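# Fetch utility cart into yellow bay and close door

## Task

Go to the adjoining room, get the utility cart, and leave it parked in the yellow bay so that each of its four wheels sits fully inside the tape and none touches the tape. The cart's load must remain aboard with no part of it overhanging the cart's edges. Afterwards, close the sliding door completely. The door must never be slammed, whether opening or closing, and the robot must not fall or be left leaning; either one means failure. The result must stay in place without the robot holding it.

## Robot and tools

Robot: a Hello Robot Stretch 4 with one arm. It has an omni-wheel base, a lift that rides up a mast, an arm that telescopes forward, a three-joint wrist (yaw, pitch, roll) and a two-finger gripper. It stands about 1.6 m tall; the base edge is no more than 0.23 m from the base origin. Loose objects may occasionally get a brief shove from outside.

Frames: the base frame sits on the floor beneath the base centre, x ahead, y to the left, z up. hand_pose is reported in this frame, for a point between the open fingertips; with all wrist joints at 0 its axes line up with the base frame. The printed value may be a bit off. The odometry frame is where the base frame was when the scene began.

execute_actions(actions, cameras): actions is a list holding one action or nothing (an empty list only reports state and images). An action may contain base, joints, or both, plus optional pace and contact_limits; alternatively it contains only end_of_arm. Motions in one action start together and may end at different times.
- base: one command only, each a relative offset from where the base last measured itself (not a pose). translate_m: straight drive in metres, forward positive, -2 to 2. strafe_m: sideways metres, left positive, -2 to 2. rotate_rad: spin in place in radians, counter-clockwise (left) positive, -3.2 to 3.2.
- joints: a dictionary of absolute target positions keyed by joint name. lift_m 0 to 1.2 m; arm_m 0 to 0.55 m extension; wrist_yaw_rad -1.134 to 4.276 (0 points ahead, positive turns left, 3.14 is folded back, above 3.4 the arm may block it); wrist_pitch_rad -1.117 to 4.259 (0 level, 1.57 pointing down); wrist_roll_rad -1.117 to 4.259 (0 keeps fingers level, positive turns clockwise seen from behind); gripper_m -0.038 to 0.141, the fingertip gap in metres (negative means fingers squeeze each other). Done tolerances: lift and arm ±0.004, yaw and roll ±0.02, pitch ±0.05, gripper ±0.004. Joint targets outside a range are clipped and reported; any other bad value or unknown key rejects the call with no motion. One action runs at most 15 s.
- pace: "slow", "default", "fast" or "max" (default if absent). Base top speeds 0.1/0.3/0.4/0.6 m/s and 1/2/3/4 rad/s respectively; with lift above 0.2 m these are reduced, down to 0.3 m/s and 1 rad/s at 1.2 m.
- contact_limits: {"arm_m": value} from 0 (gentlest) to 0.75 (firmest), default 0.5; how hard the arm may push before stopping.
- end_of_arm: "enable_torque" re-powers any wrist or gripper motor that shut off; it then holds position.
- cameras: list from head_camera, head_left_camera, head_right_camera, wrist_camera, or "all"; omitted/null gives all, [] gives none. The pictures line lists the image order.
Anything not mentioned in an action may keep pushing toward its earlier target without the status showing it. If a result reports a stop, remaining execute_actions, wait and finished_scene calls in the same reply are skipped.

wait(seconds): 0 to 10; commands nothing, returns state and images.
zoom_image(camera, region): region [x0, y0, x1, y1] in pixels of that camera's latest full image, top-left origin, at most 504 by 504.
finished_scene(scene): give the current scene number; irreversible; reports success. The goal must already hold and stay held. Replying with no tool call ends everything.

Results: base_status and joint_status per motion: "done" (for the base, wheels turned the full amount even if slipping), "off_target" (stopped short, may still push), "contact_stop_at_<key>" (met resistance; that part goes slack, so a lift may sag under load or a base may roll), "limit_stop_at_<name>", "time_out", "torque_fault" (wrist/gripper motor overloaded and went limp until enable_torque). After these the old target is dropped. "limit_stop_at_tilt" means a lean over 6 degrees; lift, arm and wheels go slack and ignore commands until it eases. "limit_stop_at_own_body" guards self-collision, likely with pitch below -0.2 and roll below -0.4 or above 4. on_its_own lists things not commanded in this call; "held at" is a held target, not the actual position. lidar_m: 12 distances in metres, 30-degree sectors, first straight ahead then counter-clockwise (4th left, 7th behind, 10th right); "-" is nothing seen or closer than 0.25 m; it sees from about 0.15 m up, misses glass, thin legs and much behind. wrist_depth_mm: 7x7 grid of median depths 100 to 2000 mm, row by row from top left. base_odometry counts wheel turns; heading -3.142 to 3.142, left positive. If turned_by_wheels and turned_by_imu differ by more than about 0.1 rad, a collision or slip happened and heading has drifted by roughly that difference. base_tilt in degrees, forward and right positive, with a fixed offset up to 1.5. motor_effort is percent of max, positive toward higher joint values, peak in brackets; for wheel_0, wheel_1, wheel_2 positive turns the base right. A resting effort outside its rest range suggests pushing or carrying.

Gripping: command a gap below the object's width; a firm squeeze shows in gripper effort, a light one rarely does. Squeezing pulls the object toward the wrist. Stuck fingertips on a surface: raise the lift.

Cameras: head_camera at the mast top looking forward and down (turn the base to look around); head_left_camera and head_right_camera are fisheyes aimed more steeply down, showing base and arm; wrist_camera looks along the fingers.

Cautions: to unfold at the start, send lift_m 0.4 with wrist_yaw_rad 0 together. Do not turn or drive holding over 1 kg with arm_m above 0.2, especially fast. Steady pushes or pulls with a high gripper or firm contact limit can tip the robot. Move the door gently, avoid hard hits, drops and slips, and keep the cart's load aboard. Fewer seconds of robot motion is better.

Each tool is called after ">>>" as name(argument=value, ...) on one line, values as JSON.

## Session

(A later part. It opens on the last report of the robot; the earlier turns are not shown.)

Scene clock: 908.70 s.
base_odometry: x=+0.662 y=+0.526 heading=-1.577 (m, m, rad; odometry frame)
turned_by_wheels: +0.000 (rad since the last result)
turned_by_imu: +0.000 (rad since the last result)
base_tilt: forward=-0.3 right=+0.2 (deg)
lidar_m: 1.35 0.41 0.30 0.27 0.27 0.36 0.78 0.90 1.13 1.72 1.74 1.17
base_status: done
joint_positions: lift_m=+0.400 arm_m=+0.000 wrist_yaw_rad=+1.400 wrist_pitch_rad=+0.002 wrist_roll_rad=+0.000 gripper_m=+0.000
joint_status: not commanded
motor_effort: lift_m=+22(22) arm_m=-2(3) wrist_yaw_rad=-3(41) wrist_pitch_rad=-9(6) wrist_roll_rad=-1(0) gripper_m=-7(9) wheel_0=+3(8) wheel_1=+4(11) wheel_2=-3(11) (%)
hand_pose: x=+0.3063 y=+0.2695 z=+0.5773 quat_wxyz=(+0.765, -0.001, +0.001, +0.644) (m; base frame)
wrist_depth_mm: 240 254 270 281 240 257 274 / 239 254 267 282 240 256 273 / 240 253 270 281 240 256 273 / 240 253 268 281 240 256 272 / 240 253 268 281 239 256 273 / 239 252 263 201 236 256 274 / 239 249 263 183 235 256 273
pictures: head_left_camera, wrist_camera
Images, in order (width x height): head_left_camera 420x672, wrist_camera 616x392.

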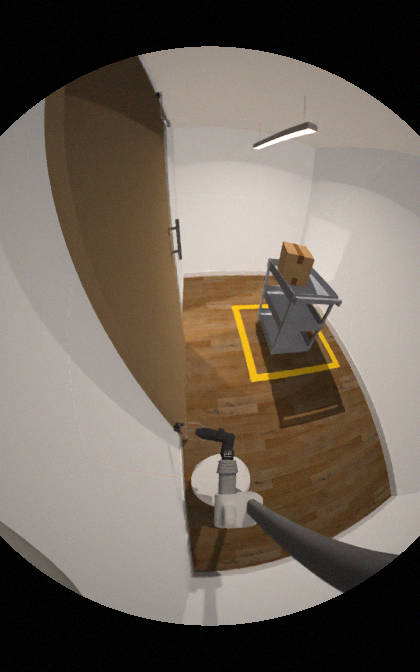

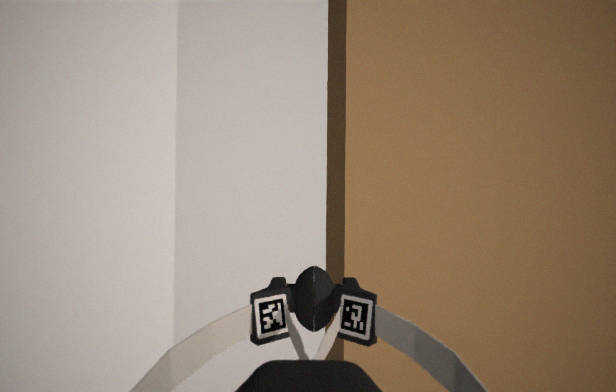

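>>> execute_actions(actions=[{"base":{"strafe_m":0.045},"pace":"slow"}], cameras=[])

>>> execute_actions(actions=[{"base":{"translate_m":0.2},"pace":"slow"}], cameras=[])

>>> execute_actions(actions=[{"base":{"strafe_m":0.025},"pace":"slow"}], cameras=[])

>>> execute_actions(actions=[{"base":{"translate_m":0.2},"pace":"slow"}], cameras=["wrist_camera","head_left_camera"])

Scene clock: 921.23 s.
base_odometry: x=+0.706 y=+0.526 heading=-1.578 (m, m, rad; odometry frame)
turned_by_wheels: -0.001 (rad since the last result)
turned_by_imu: -0.047 (rad since the last result)
base_tilt: forward=-0.4 right=+0.2 (deg)
lidar_m: 1.36 0.40 0.27 0.25 0.25 0.30 0.61 0.92 1.11 1.75 1.76 1.18
base_status: done
joint_positions: lift_m=+0.400 arm_m=+0.000 wrist_yaw_rad=+1.388 wrist_pitch_rad=+0.002 wrist_roll_rad=+0.000 gripper_m=+0.000
joint_status: not commanded
on_its_own: wrist_yaw_rad is at rest, and its effort (+33) is outside its rest range (-13 to +13)
motor_effort: lift_m=+22(22) arm_m=-2(1) wrist_yaw_rad=+33(33) wrist_pitch_rad=-5(7) wrist_roll_rad=-1(1) gripper_m=-7(4) wheel_0=-13(17) wheel_1=+4(11) wheel_2=-9(11) (%)
hand_pose: x=+0.3096 y=+0.2678 z=+0.5774 quat_wxyz=(+0.769, +0.000, +0.001, +0.640) (m; base frame)
wrist_depth_mm: 224 240 258 272 236 259 282 / 224 241 257 272 236 259 282 / 224 240 257 272 236 259 282 / 224 239 257 271 236 257 282 / 224 239 257 271 236 258 282 / 224 239 252 202 186 258 282 / 224 235 251 183 233 252 282
pictures: none
No camera images: the call's "cameras" was empty. Leave "cameras" out to get every camera's image.

Scene clock: 924.50 s.
base_odometry: x=+0.705 y=+0.326 heading=-1.578 (m, m, rad; odometry frame)
turned_by_wheels: +0.000 (rad since the last result)
turned_by_imu: -0.003 (rad since the last result)
base_tilt: forward=-0.4 right=+0.3 (deg)
lidar_m: 1.53 0.39 0.29 0.26 0.26 0.33 0.69 1.11 1.35 1.72 1.72 1.00
base_status: done
joint_positions: lift_m=+0.400 arm_m=+0.000 wrist_yaw_rad=+1.400 wrist_pitch_rad=+0.002 wrist_roll_rad=+0.000 gripper_m=+0.000
joint_status: not commanded
motor_effort: lift_m=+22(22) arm_m=-1(2) wrist_yaw_rad=-3(37) wrist_pitch_rad=-8(7) wrist_roll_rad=-1(1) gripper_m=-6(8) wheel_0=+2(10) wheel_1=+2(10) wheel_2=-1(16) (%)
hand_pose: x=+0.3063 y=+0.2695 z=+0.5773 quat_wxyz=(+0.765, -0.001, +0.001, +0.644) (m; base frame)
wrist_depth_mm: 252 267 286 250 265 289 312 / 251 267 286 248 266 290 312 / 250 267 287 247 265 289 312 / 251 267 286 247 264 289 312 / 251 267 286 248 265 289 310 / 251 266 279 202 262 289 310 / 251 263 281 183 258 287 310
pictures: none
No camera images: the call's "cameras" was empty. Leave "cameras" out to get every camera's image.

Scene clock: 925.70 s.
base_odometry: x=+0.729 y=+0.326 heading=-1.579 (m, m, rad; odometry frame)
turned_by_wheels: -0.001 (rad since the last result)
turned_by_imu: -0.011 (rad since the last result)
base_tilt: forward=-0.4 right=+0.3 (deg)
lidar_m: 1.56 0.39 0.28 0.25 0.25 0.31 0.63 1.12 1.34 1.74 1.76 1.01
base_status: done
joint_positions: lift_m=+0.400 arm_m=+0.000 wrist_yaw_rad=+1.392 wrist_pitch_rad=+0.001 wrist_roll_rad=+0.000 gripper_m=+0.000
joint_status: not commanded
on_its_own: wrist_yaw_rad is at rest, and its effort (+20) is outside its rest range (-13 to +13)
motor_effort: lift_m=+22(22) arm_m=-2(2) wrist_yaw_rad=+20(20) wrist_pitch_rad=-3(6) wrist_roll_rad=-1(1) gripper_m=-1(8) wheel_0=-11(15) wheel_1=+4(7) wheel_2=-7(7) (%)
hand_pose: x=+0.3084 y=+0.2684 z=+0.5775 quat_wxyz=(+0.767, +0.000, +0.001, +0.641) (m; base frame)
wrist_depth_mm: 236 254 271 239 255 279 304 / 236 253 271 239 254 279 304 / 236 253 272 239 254 278 304 / 236 253 272 239 254 278 304 / 236 253 272 239 254 278 304 / 236 252 265 200 247 278 304 / 236 247 265 151 250 278 303
pictures: none
No camera images: the call's "cameras" was empty. Leave "cameras" out to get every camera's image.

Scene clock: 928.97 s.
base_odometry: x=+0.728 y=+0.126 heading=-1.579 (m, m, rad; odometry frame)
turned_by_wheels: +0.000 (rad since the last result)
turned_by_imu: -0.002 (rad since the last result)
base_tilt: forward=-0.4 right=+0.2 (deg)
lidar_m: 2.43 0.42 0.28 0.26 0.28 0.36 0.72 1.31 1.59 1.70 1.02 0.84
base_status: done
joint_positions: lift_m=+0.400 arm_m=+0.000 wrist_yaw_rad=+1.400 wrist_pitch_rad=+0.002 wrist_roll_rad=+0.000 gripper_m=+0.000
joint_status: not commanded
motor_effort: lift_m=+21(22) arm_m=-2(1) wrist_yaw_rad=-3(20) wrist_pitch_rad=-7(7) wrist_roll_rad=+0(1) gripper_m=-7(10) wheel_0=+2(8) wheel_1=+3(9) wheel_2=-2(13) (%)
hand_pose: x=+0.3063 y=+0.2695 z=+0.5774 quat_wxyz=(+0.765, -0.001, +0.001, +0.644) (m; base frame)
wrist_depth_mm: 216 230 248 267 289 317 343 / 216 231 248 267 290 315 343 / 216 230 246 266 290 317 343 / 216 230 248 266 289 315 342 / 216 230 247 265 290 315 342 / 216 230 242 202 286 315 342 / 216 226 242 183 281 315 342
pictures: head_left_camera, wrist_camera
Images, in order (width x height): head_left_camera 420x672, wrist_camera 616x392.

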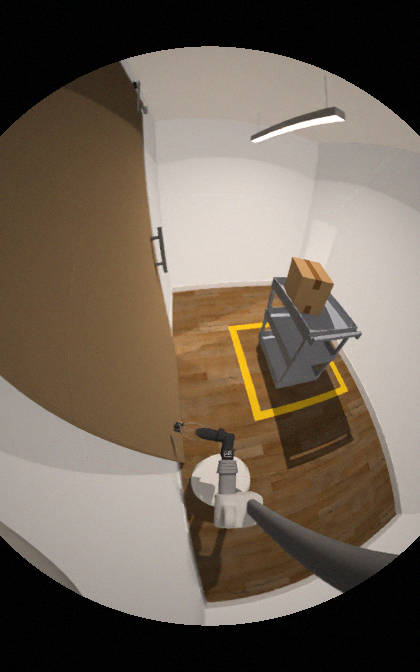

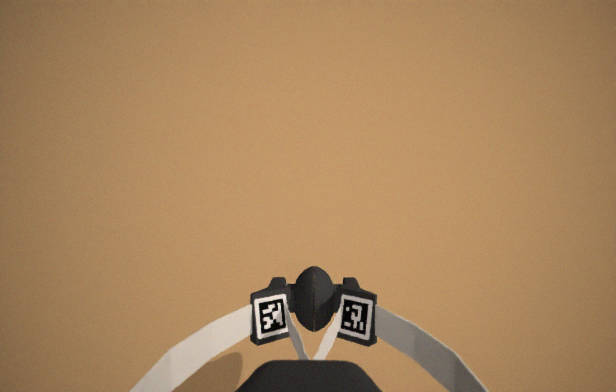

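>>> execute_actions(actions=[{"base":{"strafe_m":-0.04},"pace":"slow"}], cameras=[])

>>> execute_actions(actions=[{"base":{"translate_m":-0.3},"pace":"slow"}], cameras=[])

>>> execute_actions(actions=[{"base":{"rotate_rad":0.2},"pace":"slow"}], cameras=["wrist_camera","head_left_camera"])

Scene clock: 940.77 s.
base_odometry: x=+0.688 y=+0.127 heading=-1.579 (m, m, rad; odometry frame)
turned_by_wheels: +0.000 (rad since the last result)
turned_by_imu: -0.001 (rad since the last result)
base_tilt: forward=-0.4 right=+0.2 (deg)
lidar_m: 1.36 0.49 0.33 0.30 0.32 0.42 0.82 1.30 1.58 1.65 1.05 0.82
base_status: done
joint_positions: lift_m=+0.400 arm_m=+0.000 wrist_yaw_rad=+1.400 wrist_pitch_rad=+0.002 wrist_roll_rad=+0.000 gripper_m=+0.000
joint_status: not commanded
motor_effort: lift_m=+21(21) arm_m=-1(2) wrist_yaw_rad=-3(3) wrist_pitch_rad=-8(6) wrist_roll_rad=-2(0) gripper_m=-5(9) wheel_0=+1(6) wheel_1=-3(1) wheel_2=+0(2) (%)
hand_pose: x=+0.3063 y=+0.2695 z=+0.5774 quat_wxyz=(+0.765, -0.001, +0.001, +0.644) (m; base frame)
wrist_depth_mm: 255 267 287 307 334 366 402 / 254 267 286 309 334 366 399 / 254 267 286 309 334 368 399 / 255 267 286 309 334 364 399 / 255 266 285 309 334 364 399 / 255 266 281 202 330 366 397 / 252 260 279 183 327 364 399
pictures: none
No camera images: the call's "cameras" was empty. Leave "cameras" out to get every camera's image.

Scene clock: 945.03 s.
base_odometry: x=+0.690 y=+0.426 heading=-1.579 (m, m, rad; odometry frame)
turned_by_wheels: +0.000 (rad since the last result)
turned_by_imu: +0.000 (rad since the last result)
base_tilt: forward=-0.5 right=+0.2 (deg)
lidar_m: 1.48 0.50 0.30 0.27 0.27 0.35 0.68 1.00 1.21 1.71 1.73 1.09
base_status: done
joint_positions: lift_m=+0.400 arm_m=+0.000 wrist_yaw_rad=+1.400 wrist_pitch_rad=+0.002 wrist_roll_rad=+0.000 gripper_m=+0.000
joint_status: not commanded
motor_effort: lift_m=+21(21) arm_m=-1(1) wrist_yaw_rad=-2(2) wrist_pitch_rad=-9(7) wrist_roll_rad=-1(0) gripper_m=-4(7) wheel_0=-1(3) wheel_1=-2(6) wheel_2=+3(7) (%)
hand_pose: x=+0.3063 y=+0.2695 z=+0.5774 quat_wxyz=(+0.765, -0.001, +0.001, +0.644) (m; base frame)
wrist_depth_mm: 254 270 290 312 340 303 325 / 253 271 290 314 334 301 324 / 253 270 289 312 334 303 324 / 253 271 289 312 334 301 324 / 253 270 290 310 334 301 324 / 252 270 283 202 322 301 324 / 252 265 283 183 330 297 324
pictures: none
No camera images: the call's "cameras" was empty. Leave "cameras" out to get every camera's image.

Scene clock: 946.20 s.
base_odometry: x=+0.690 y=+0.426 heading=-1.379 (m, m, rad; odometry frame)
turned_by_wheels: +0.200 (rad since the last result)
turned_by_imu: +0.201 (rad since the last result)
base_tilt: forward=-0.3 right=+0.2 (deg)
lidar_m: 0.84 0.39 0.29 0.26 0.29 0.42 0.98 1.03 1.47 1.72 1.23 1.07
base_status: done
joint_positions: lift_m=+0.400 arm_m=+0.000 wrist_yaw_rad=+1.400 wrist_pitch_rad=+0.002 wrist_roll_rad=+0.000 gripper_m=+0.000
joint_status: not commanded
motor_effort: lift_m=+21(21) arm_m=-1(1) wrist_yaw_rad=-2(3) wrist_pitch_rad=-7(5) wrist_roll_rad=-1(1) gripper_m=-4(3) wheel_0=-1(4) wheel_1=-2(7) wheel_2=-1(5) (%)
hand_pose: x=+0.3063 y=+0.2695 z=+0.5774 quat_wxyz=(+0.765, -0.001, +0.001, +0.644) (m; base frame)
wrist_depth_mm: 223 229 236 242 250 257 266 / 223 229 236 243 250 257 265 / 223 229 236 243 250 258 264 / 223 229 236 242 249 256 265 / 222 228 235 242 249 256 264 / 222 229 233 202 248 256 264 / 221 226 233 183 247 256 264
pictures: head_left_camera, wrist_camera
Images, in order (width x height): head_left_camera 420x672, wrist_camera 616x392.

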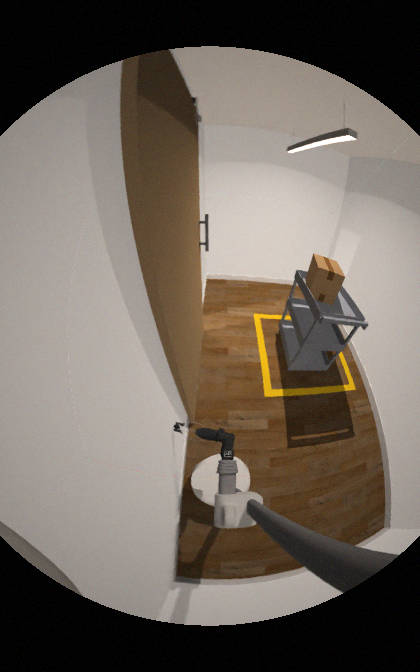

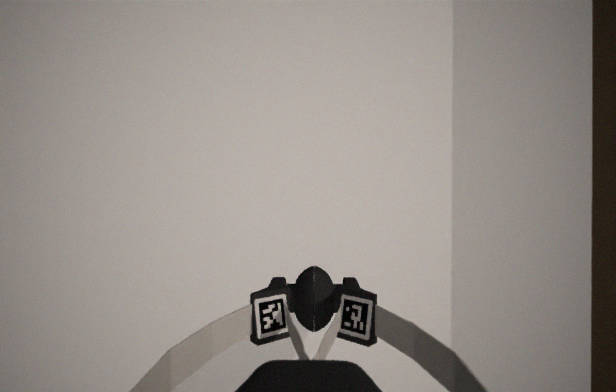

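>>> execute_actions(actions=[{"base":{"strafe_m":0.015},"pace":"slow"}], cameras=[])

>>> execute_actions(actions=[{"base":{"translate_m":0.4},"pace":"slow"}], cameras=["wrist_camera","head_left_camera"])

Scene clock: 953.33 s.
base_odometry: x=+0.705 y=+0.429 heading=-1.380 (m, m, rad; odometry frame)
turned_by_wheels: -0.001 (rad since the last result)
turned_by_imu: -0.002 (rad since the last result)
base_tilt: forward=-0.4 right=+0.2 (deg)
lidar_m: 0.80 0.39 0.26 0.25 0.26 0.41 0.99 1.04 1.47 1.73 1.23 1.08
base_status: done
joint_positions: lift_m=+0.400 arm_m=+0.000 wrist_yaw_rad=+1.395 wrist_pitch_rad=+0.001 wrist_roll_rad=+0.000 gripper_m=+0.000
joint_status: not commanded
motor_effort: lift_m=+21(21) arm_m=-1(2) wrist_yaw_rad=+11(12) wrist_pitch_rad=-4(5) wrist_roll_rad=-2(1) gripper_m=-4(7) wheel_0=-13(12) wheel_1=+6(8) wheel_2=-3(3) (%)
hand_pose: x=+0.3076 y=+0.2688 z=+0.5776 quat_wxyz=(+0.766, +0.000, +0.001, +0.642) (m; base frame)
wrist_depth_mm: 212 219 225 233 241 248 257 / 211 218 224 232 239 249 256 / 211 218 225 232 239 249 256 / 211 218 224 232 240 248 255 / 211 217 224 232 239 248 255 / 211 218 200 199 238 248 255 / 211 215 223 145 237 247 255
pictures: none
No camera images: the call's "cameras" was empty. Leave "cameras" out to get every camera's image.

Scene clock: 958.60 s.
base_odometry: x=+0.780 y=+0.037 heading=-1.381 (m, m, rad; odometry frame)
turned_by_wheels: -0.001 (rad since the last result)
turned_by_imu: -0.014 (rad since the last result)
base_tilt: forward=-0.3 right=+0.2 (deg)
lidar_m: 0.81 0.39 0.27 0.26 0.26 0.38 1.09 1.46 1.81 1.72 0.80 0.90
base_status: done
joint_positions: lift_m=+0.400 arm_m=-0.001 wrist_yaw_rad=+1.401 wrist_pitch_rad=+0.002 wrist_roll_rad=+0.000 gripper_m=+0.000
joint_status: not commanded
motor_effort: lift_m=+21(21) arm_m=+3(4) wrist_yaw_rad=-6(58) wrist_pitch_rad=-6(6) wrist_roll_rad=-2(1) gripper_m=-5(10) wheel_0=-6(11) wheel_1=+7(18) wheel_2=-10(16) (%)
hand_pose: x=+0.3052 y=+0.2696 z=+0.5775 quat_wxyz=(+0.764, +0.000, +0.001, +0.645) (m; base frame)
wrist_depth_mm: 212 218 225 232 213 187 193 / 211 218 225 232 213 187 193 / 211 217 224 233 213 187 192 / 211 218 225 233 211 187 192 / 212 218 225 232 211 187 191 / 211 217 189 203 182 186 191 / 211 214 224 156 192 186 192
pictures: head_left_camera, wrist_camera
Images, in order (width x height): head_left_camera 420x672, wrist_camera 616x392.

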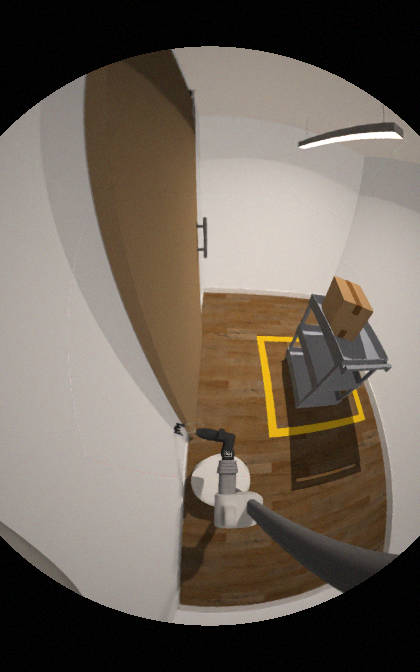

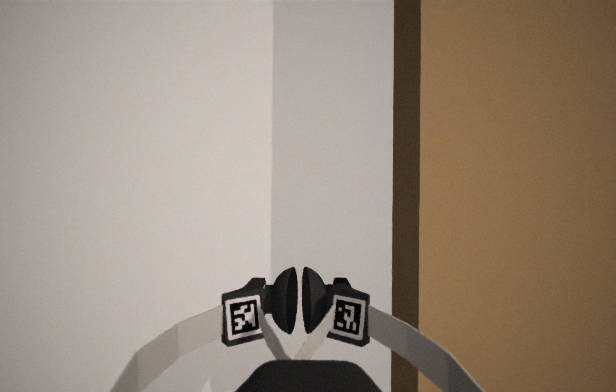

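>>> execute_actions(actions=[{"base":{"translate_m":0.15},"pace":"slow"}], cameras=["head_left_camera","head_camera"])

Scene clock: 966.80 s.
torque_fault: wrist_yaw_rad switched itself off since the last result.
base_odometry: x=+0.808 y=-0.111 heading=-1.382 (m, m, rad; odometry frame)
turned_by_wheels: -0.001 (rad since the last result)
turned_by_imu: -0.065 (rad since the last result)
base_tilt: forward=-0.4 right=+0.2 (deg)
lidar_m: 1.16 0.35 0.30 0.27 0.28 0.39 0.95 1.61 1.82 1.70 0.68 0.82
base_status: done
joint_positions: lift_m=+0.400 arm_m=-0.001 wrist_yaw_rad=+1.856 wrist_pitch_rad=+0.002 wrist_roll_rad=+0.000 gripper_m=+0.000
joint_status: not commanded
on_its_own: wrist_yaw_rad is off since a torque_fault, until you send "end_of_arm": "enable_torque" (your +1.400 is given up)
motor_effort: lift_m=+20(21) arm_m=+7(8) wrist_yaw_rad=-2(100) wrist_pitch_rad=-5(24) wrist_roll_rad=-1(2) gripper_m=-8(8) wheel_0=-9(17) wheel_1=+6(25) wheel_2=-6(22) (%)
hand_pose: x=+0.1724 y=+0.3014 z=+0.5775 quat_wxyz=(+0.599, -0.001, +0.001, +0.801) (m; base frame)
wrist_depth_mm: 286 266 250 236 168 159 154 / 285 266 250 236 168 159 153 / 285 266 250 236 167 159 153 / 285 265 250 236 167 158 153 / 283 265 249 235 167 158 153 / 283 265 199 199 166 158 153 / 282 264 246 147 156 157 152
pictures: head_camera, head_left_camera
Images, in order (width x height): head_camera 420x560, head_left_camera 420x672.

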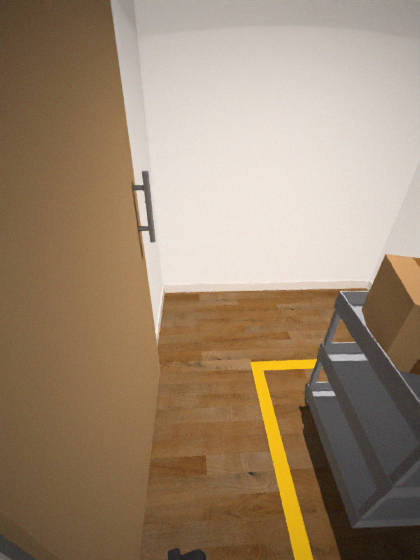

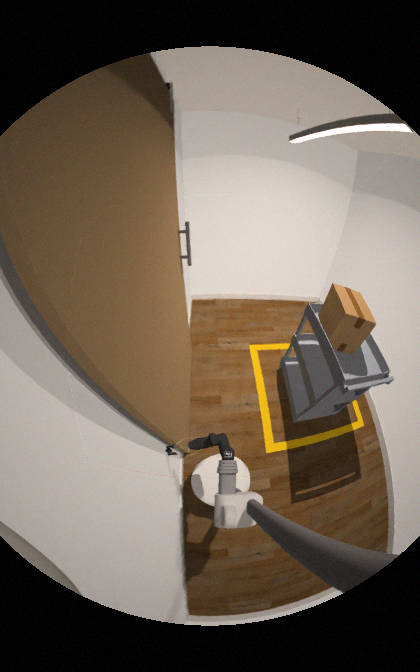

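>>> execute_actions(actions=[{"base":{"translate_m":-0.2},"pace":"slow"}], cameras=["wrist_camera","head_left_camera"])

Scene clock: 973.20 s.
base_odometry: x=+0.770 y=+0.086 heading=-1.382 (m, m, rad; odometry frame)
turned_by_wheels: +0.000 (rad since the last result)
turned_by_imu: -0.002 (rad since the last result)
base_tilt: forward=-0.4 right=+0.2 (deg)
lidar_m: 1.13 0.42 0.26 0.26 0.27 0.38 0.94 1.39 1.82 1.70 0.81 0.83
base_status: done
joint_positions: lift_m=+0.400 arm_m=-0.001 wrist_yaw_rad=+1.603 wrist_pitch_rad=+0.002 wrist_roll_rad=+0.000 gripper_m=+0.000
joint_status: not commanded
on_its_own: wrist_yaw_rad is off since a torque_fault, until you send "end_of_arm": "enable_torque" (your +1.400 is given up)
motor_effort: lift_m=+20(20) arm_m=+5(6) wrist_yaw_rad=-2(2) wrist_pitch_rad=-8(7) wrist_roll_rad=-1(1) gripper_m=-7(9) wheel_0=-2(14) wheel_1=-4(10) wheel_2=+2(5) (%)
hand_pose: x=+0.2481 y=+0.2911 z=+0.5773 quat_wxyz=(+0.696, -0.001, +0.001, +0.718) (m; base frame)
wrist_depth_mm: 236 236 236 236 236 237 237 / 236 236 236 236 236 236 237 / 236 236 236 236 236 236 236 / 236 236 235 236 236 236 236 / 235 235 236 236 236 236 236 / 235 236 236 202 236 236 236 / 235 236 235 183 236 236 236
pictures: head_left_camera, wrist_camera
Images, in order (width x height): head_left_camera 420x672, wrist_camera 616x392.

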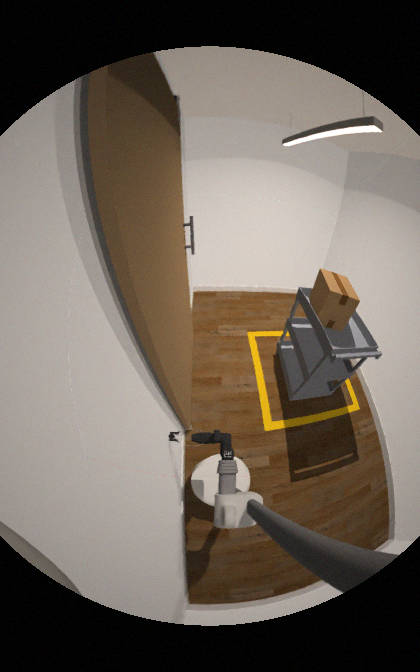

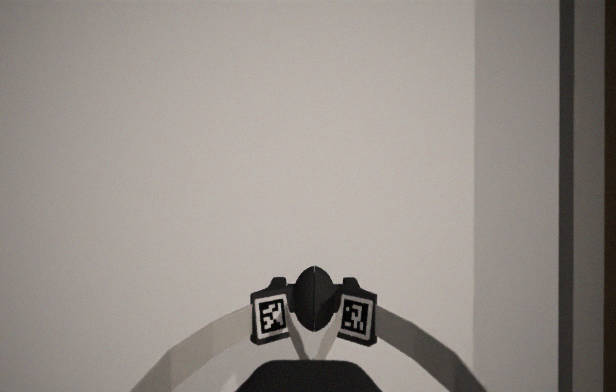

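Jamb sliver visible; the door is closed.

>>> finished_scene(scene=2)

The scene is finished: the task was done.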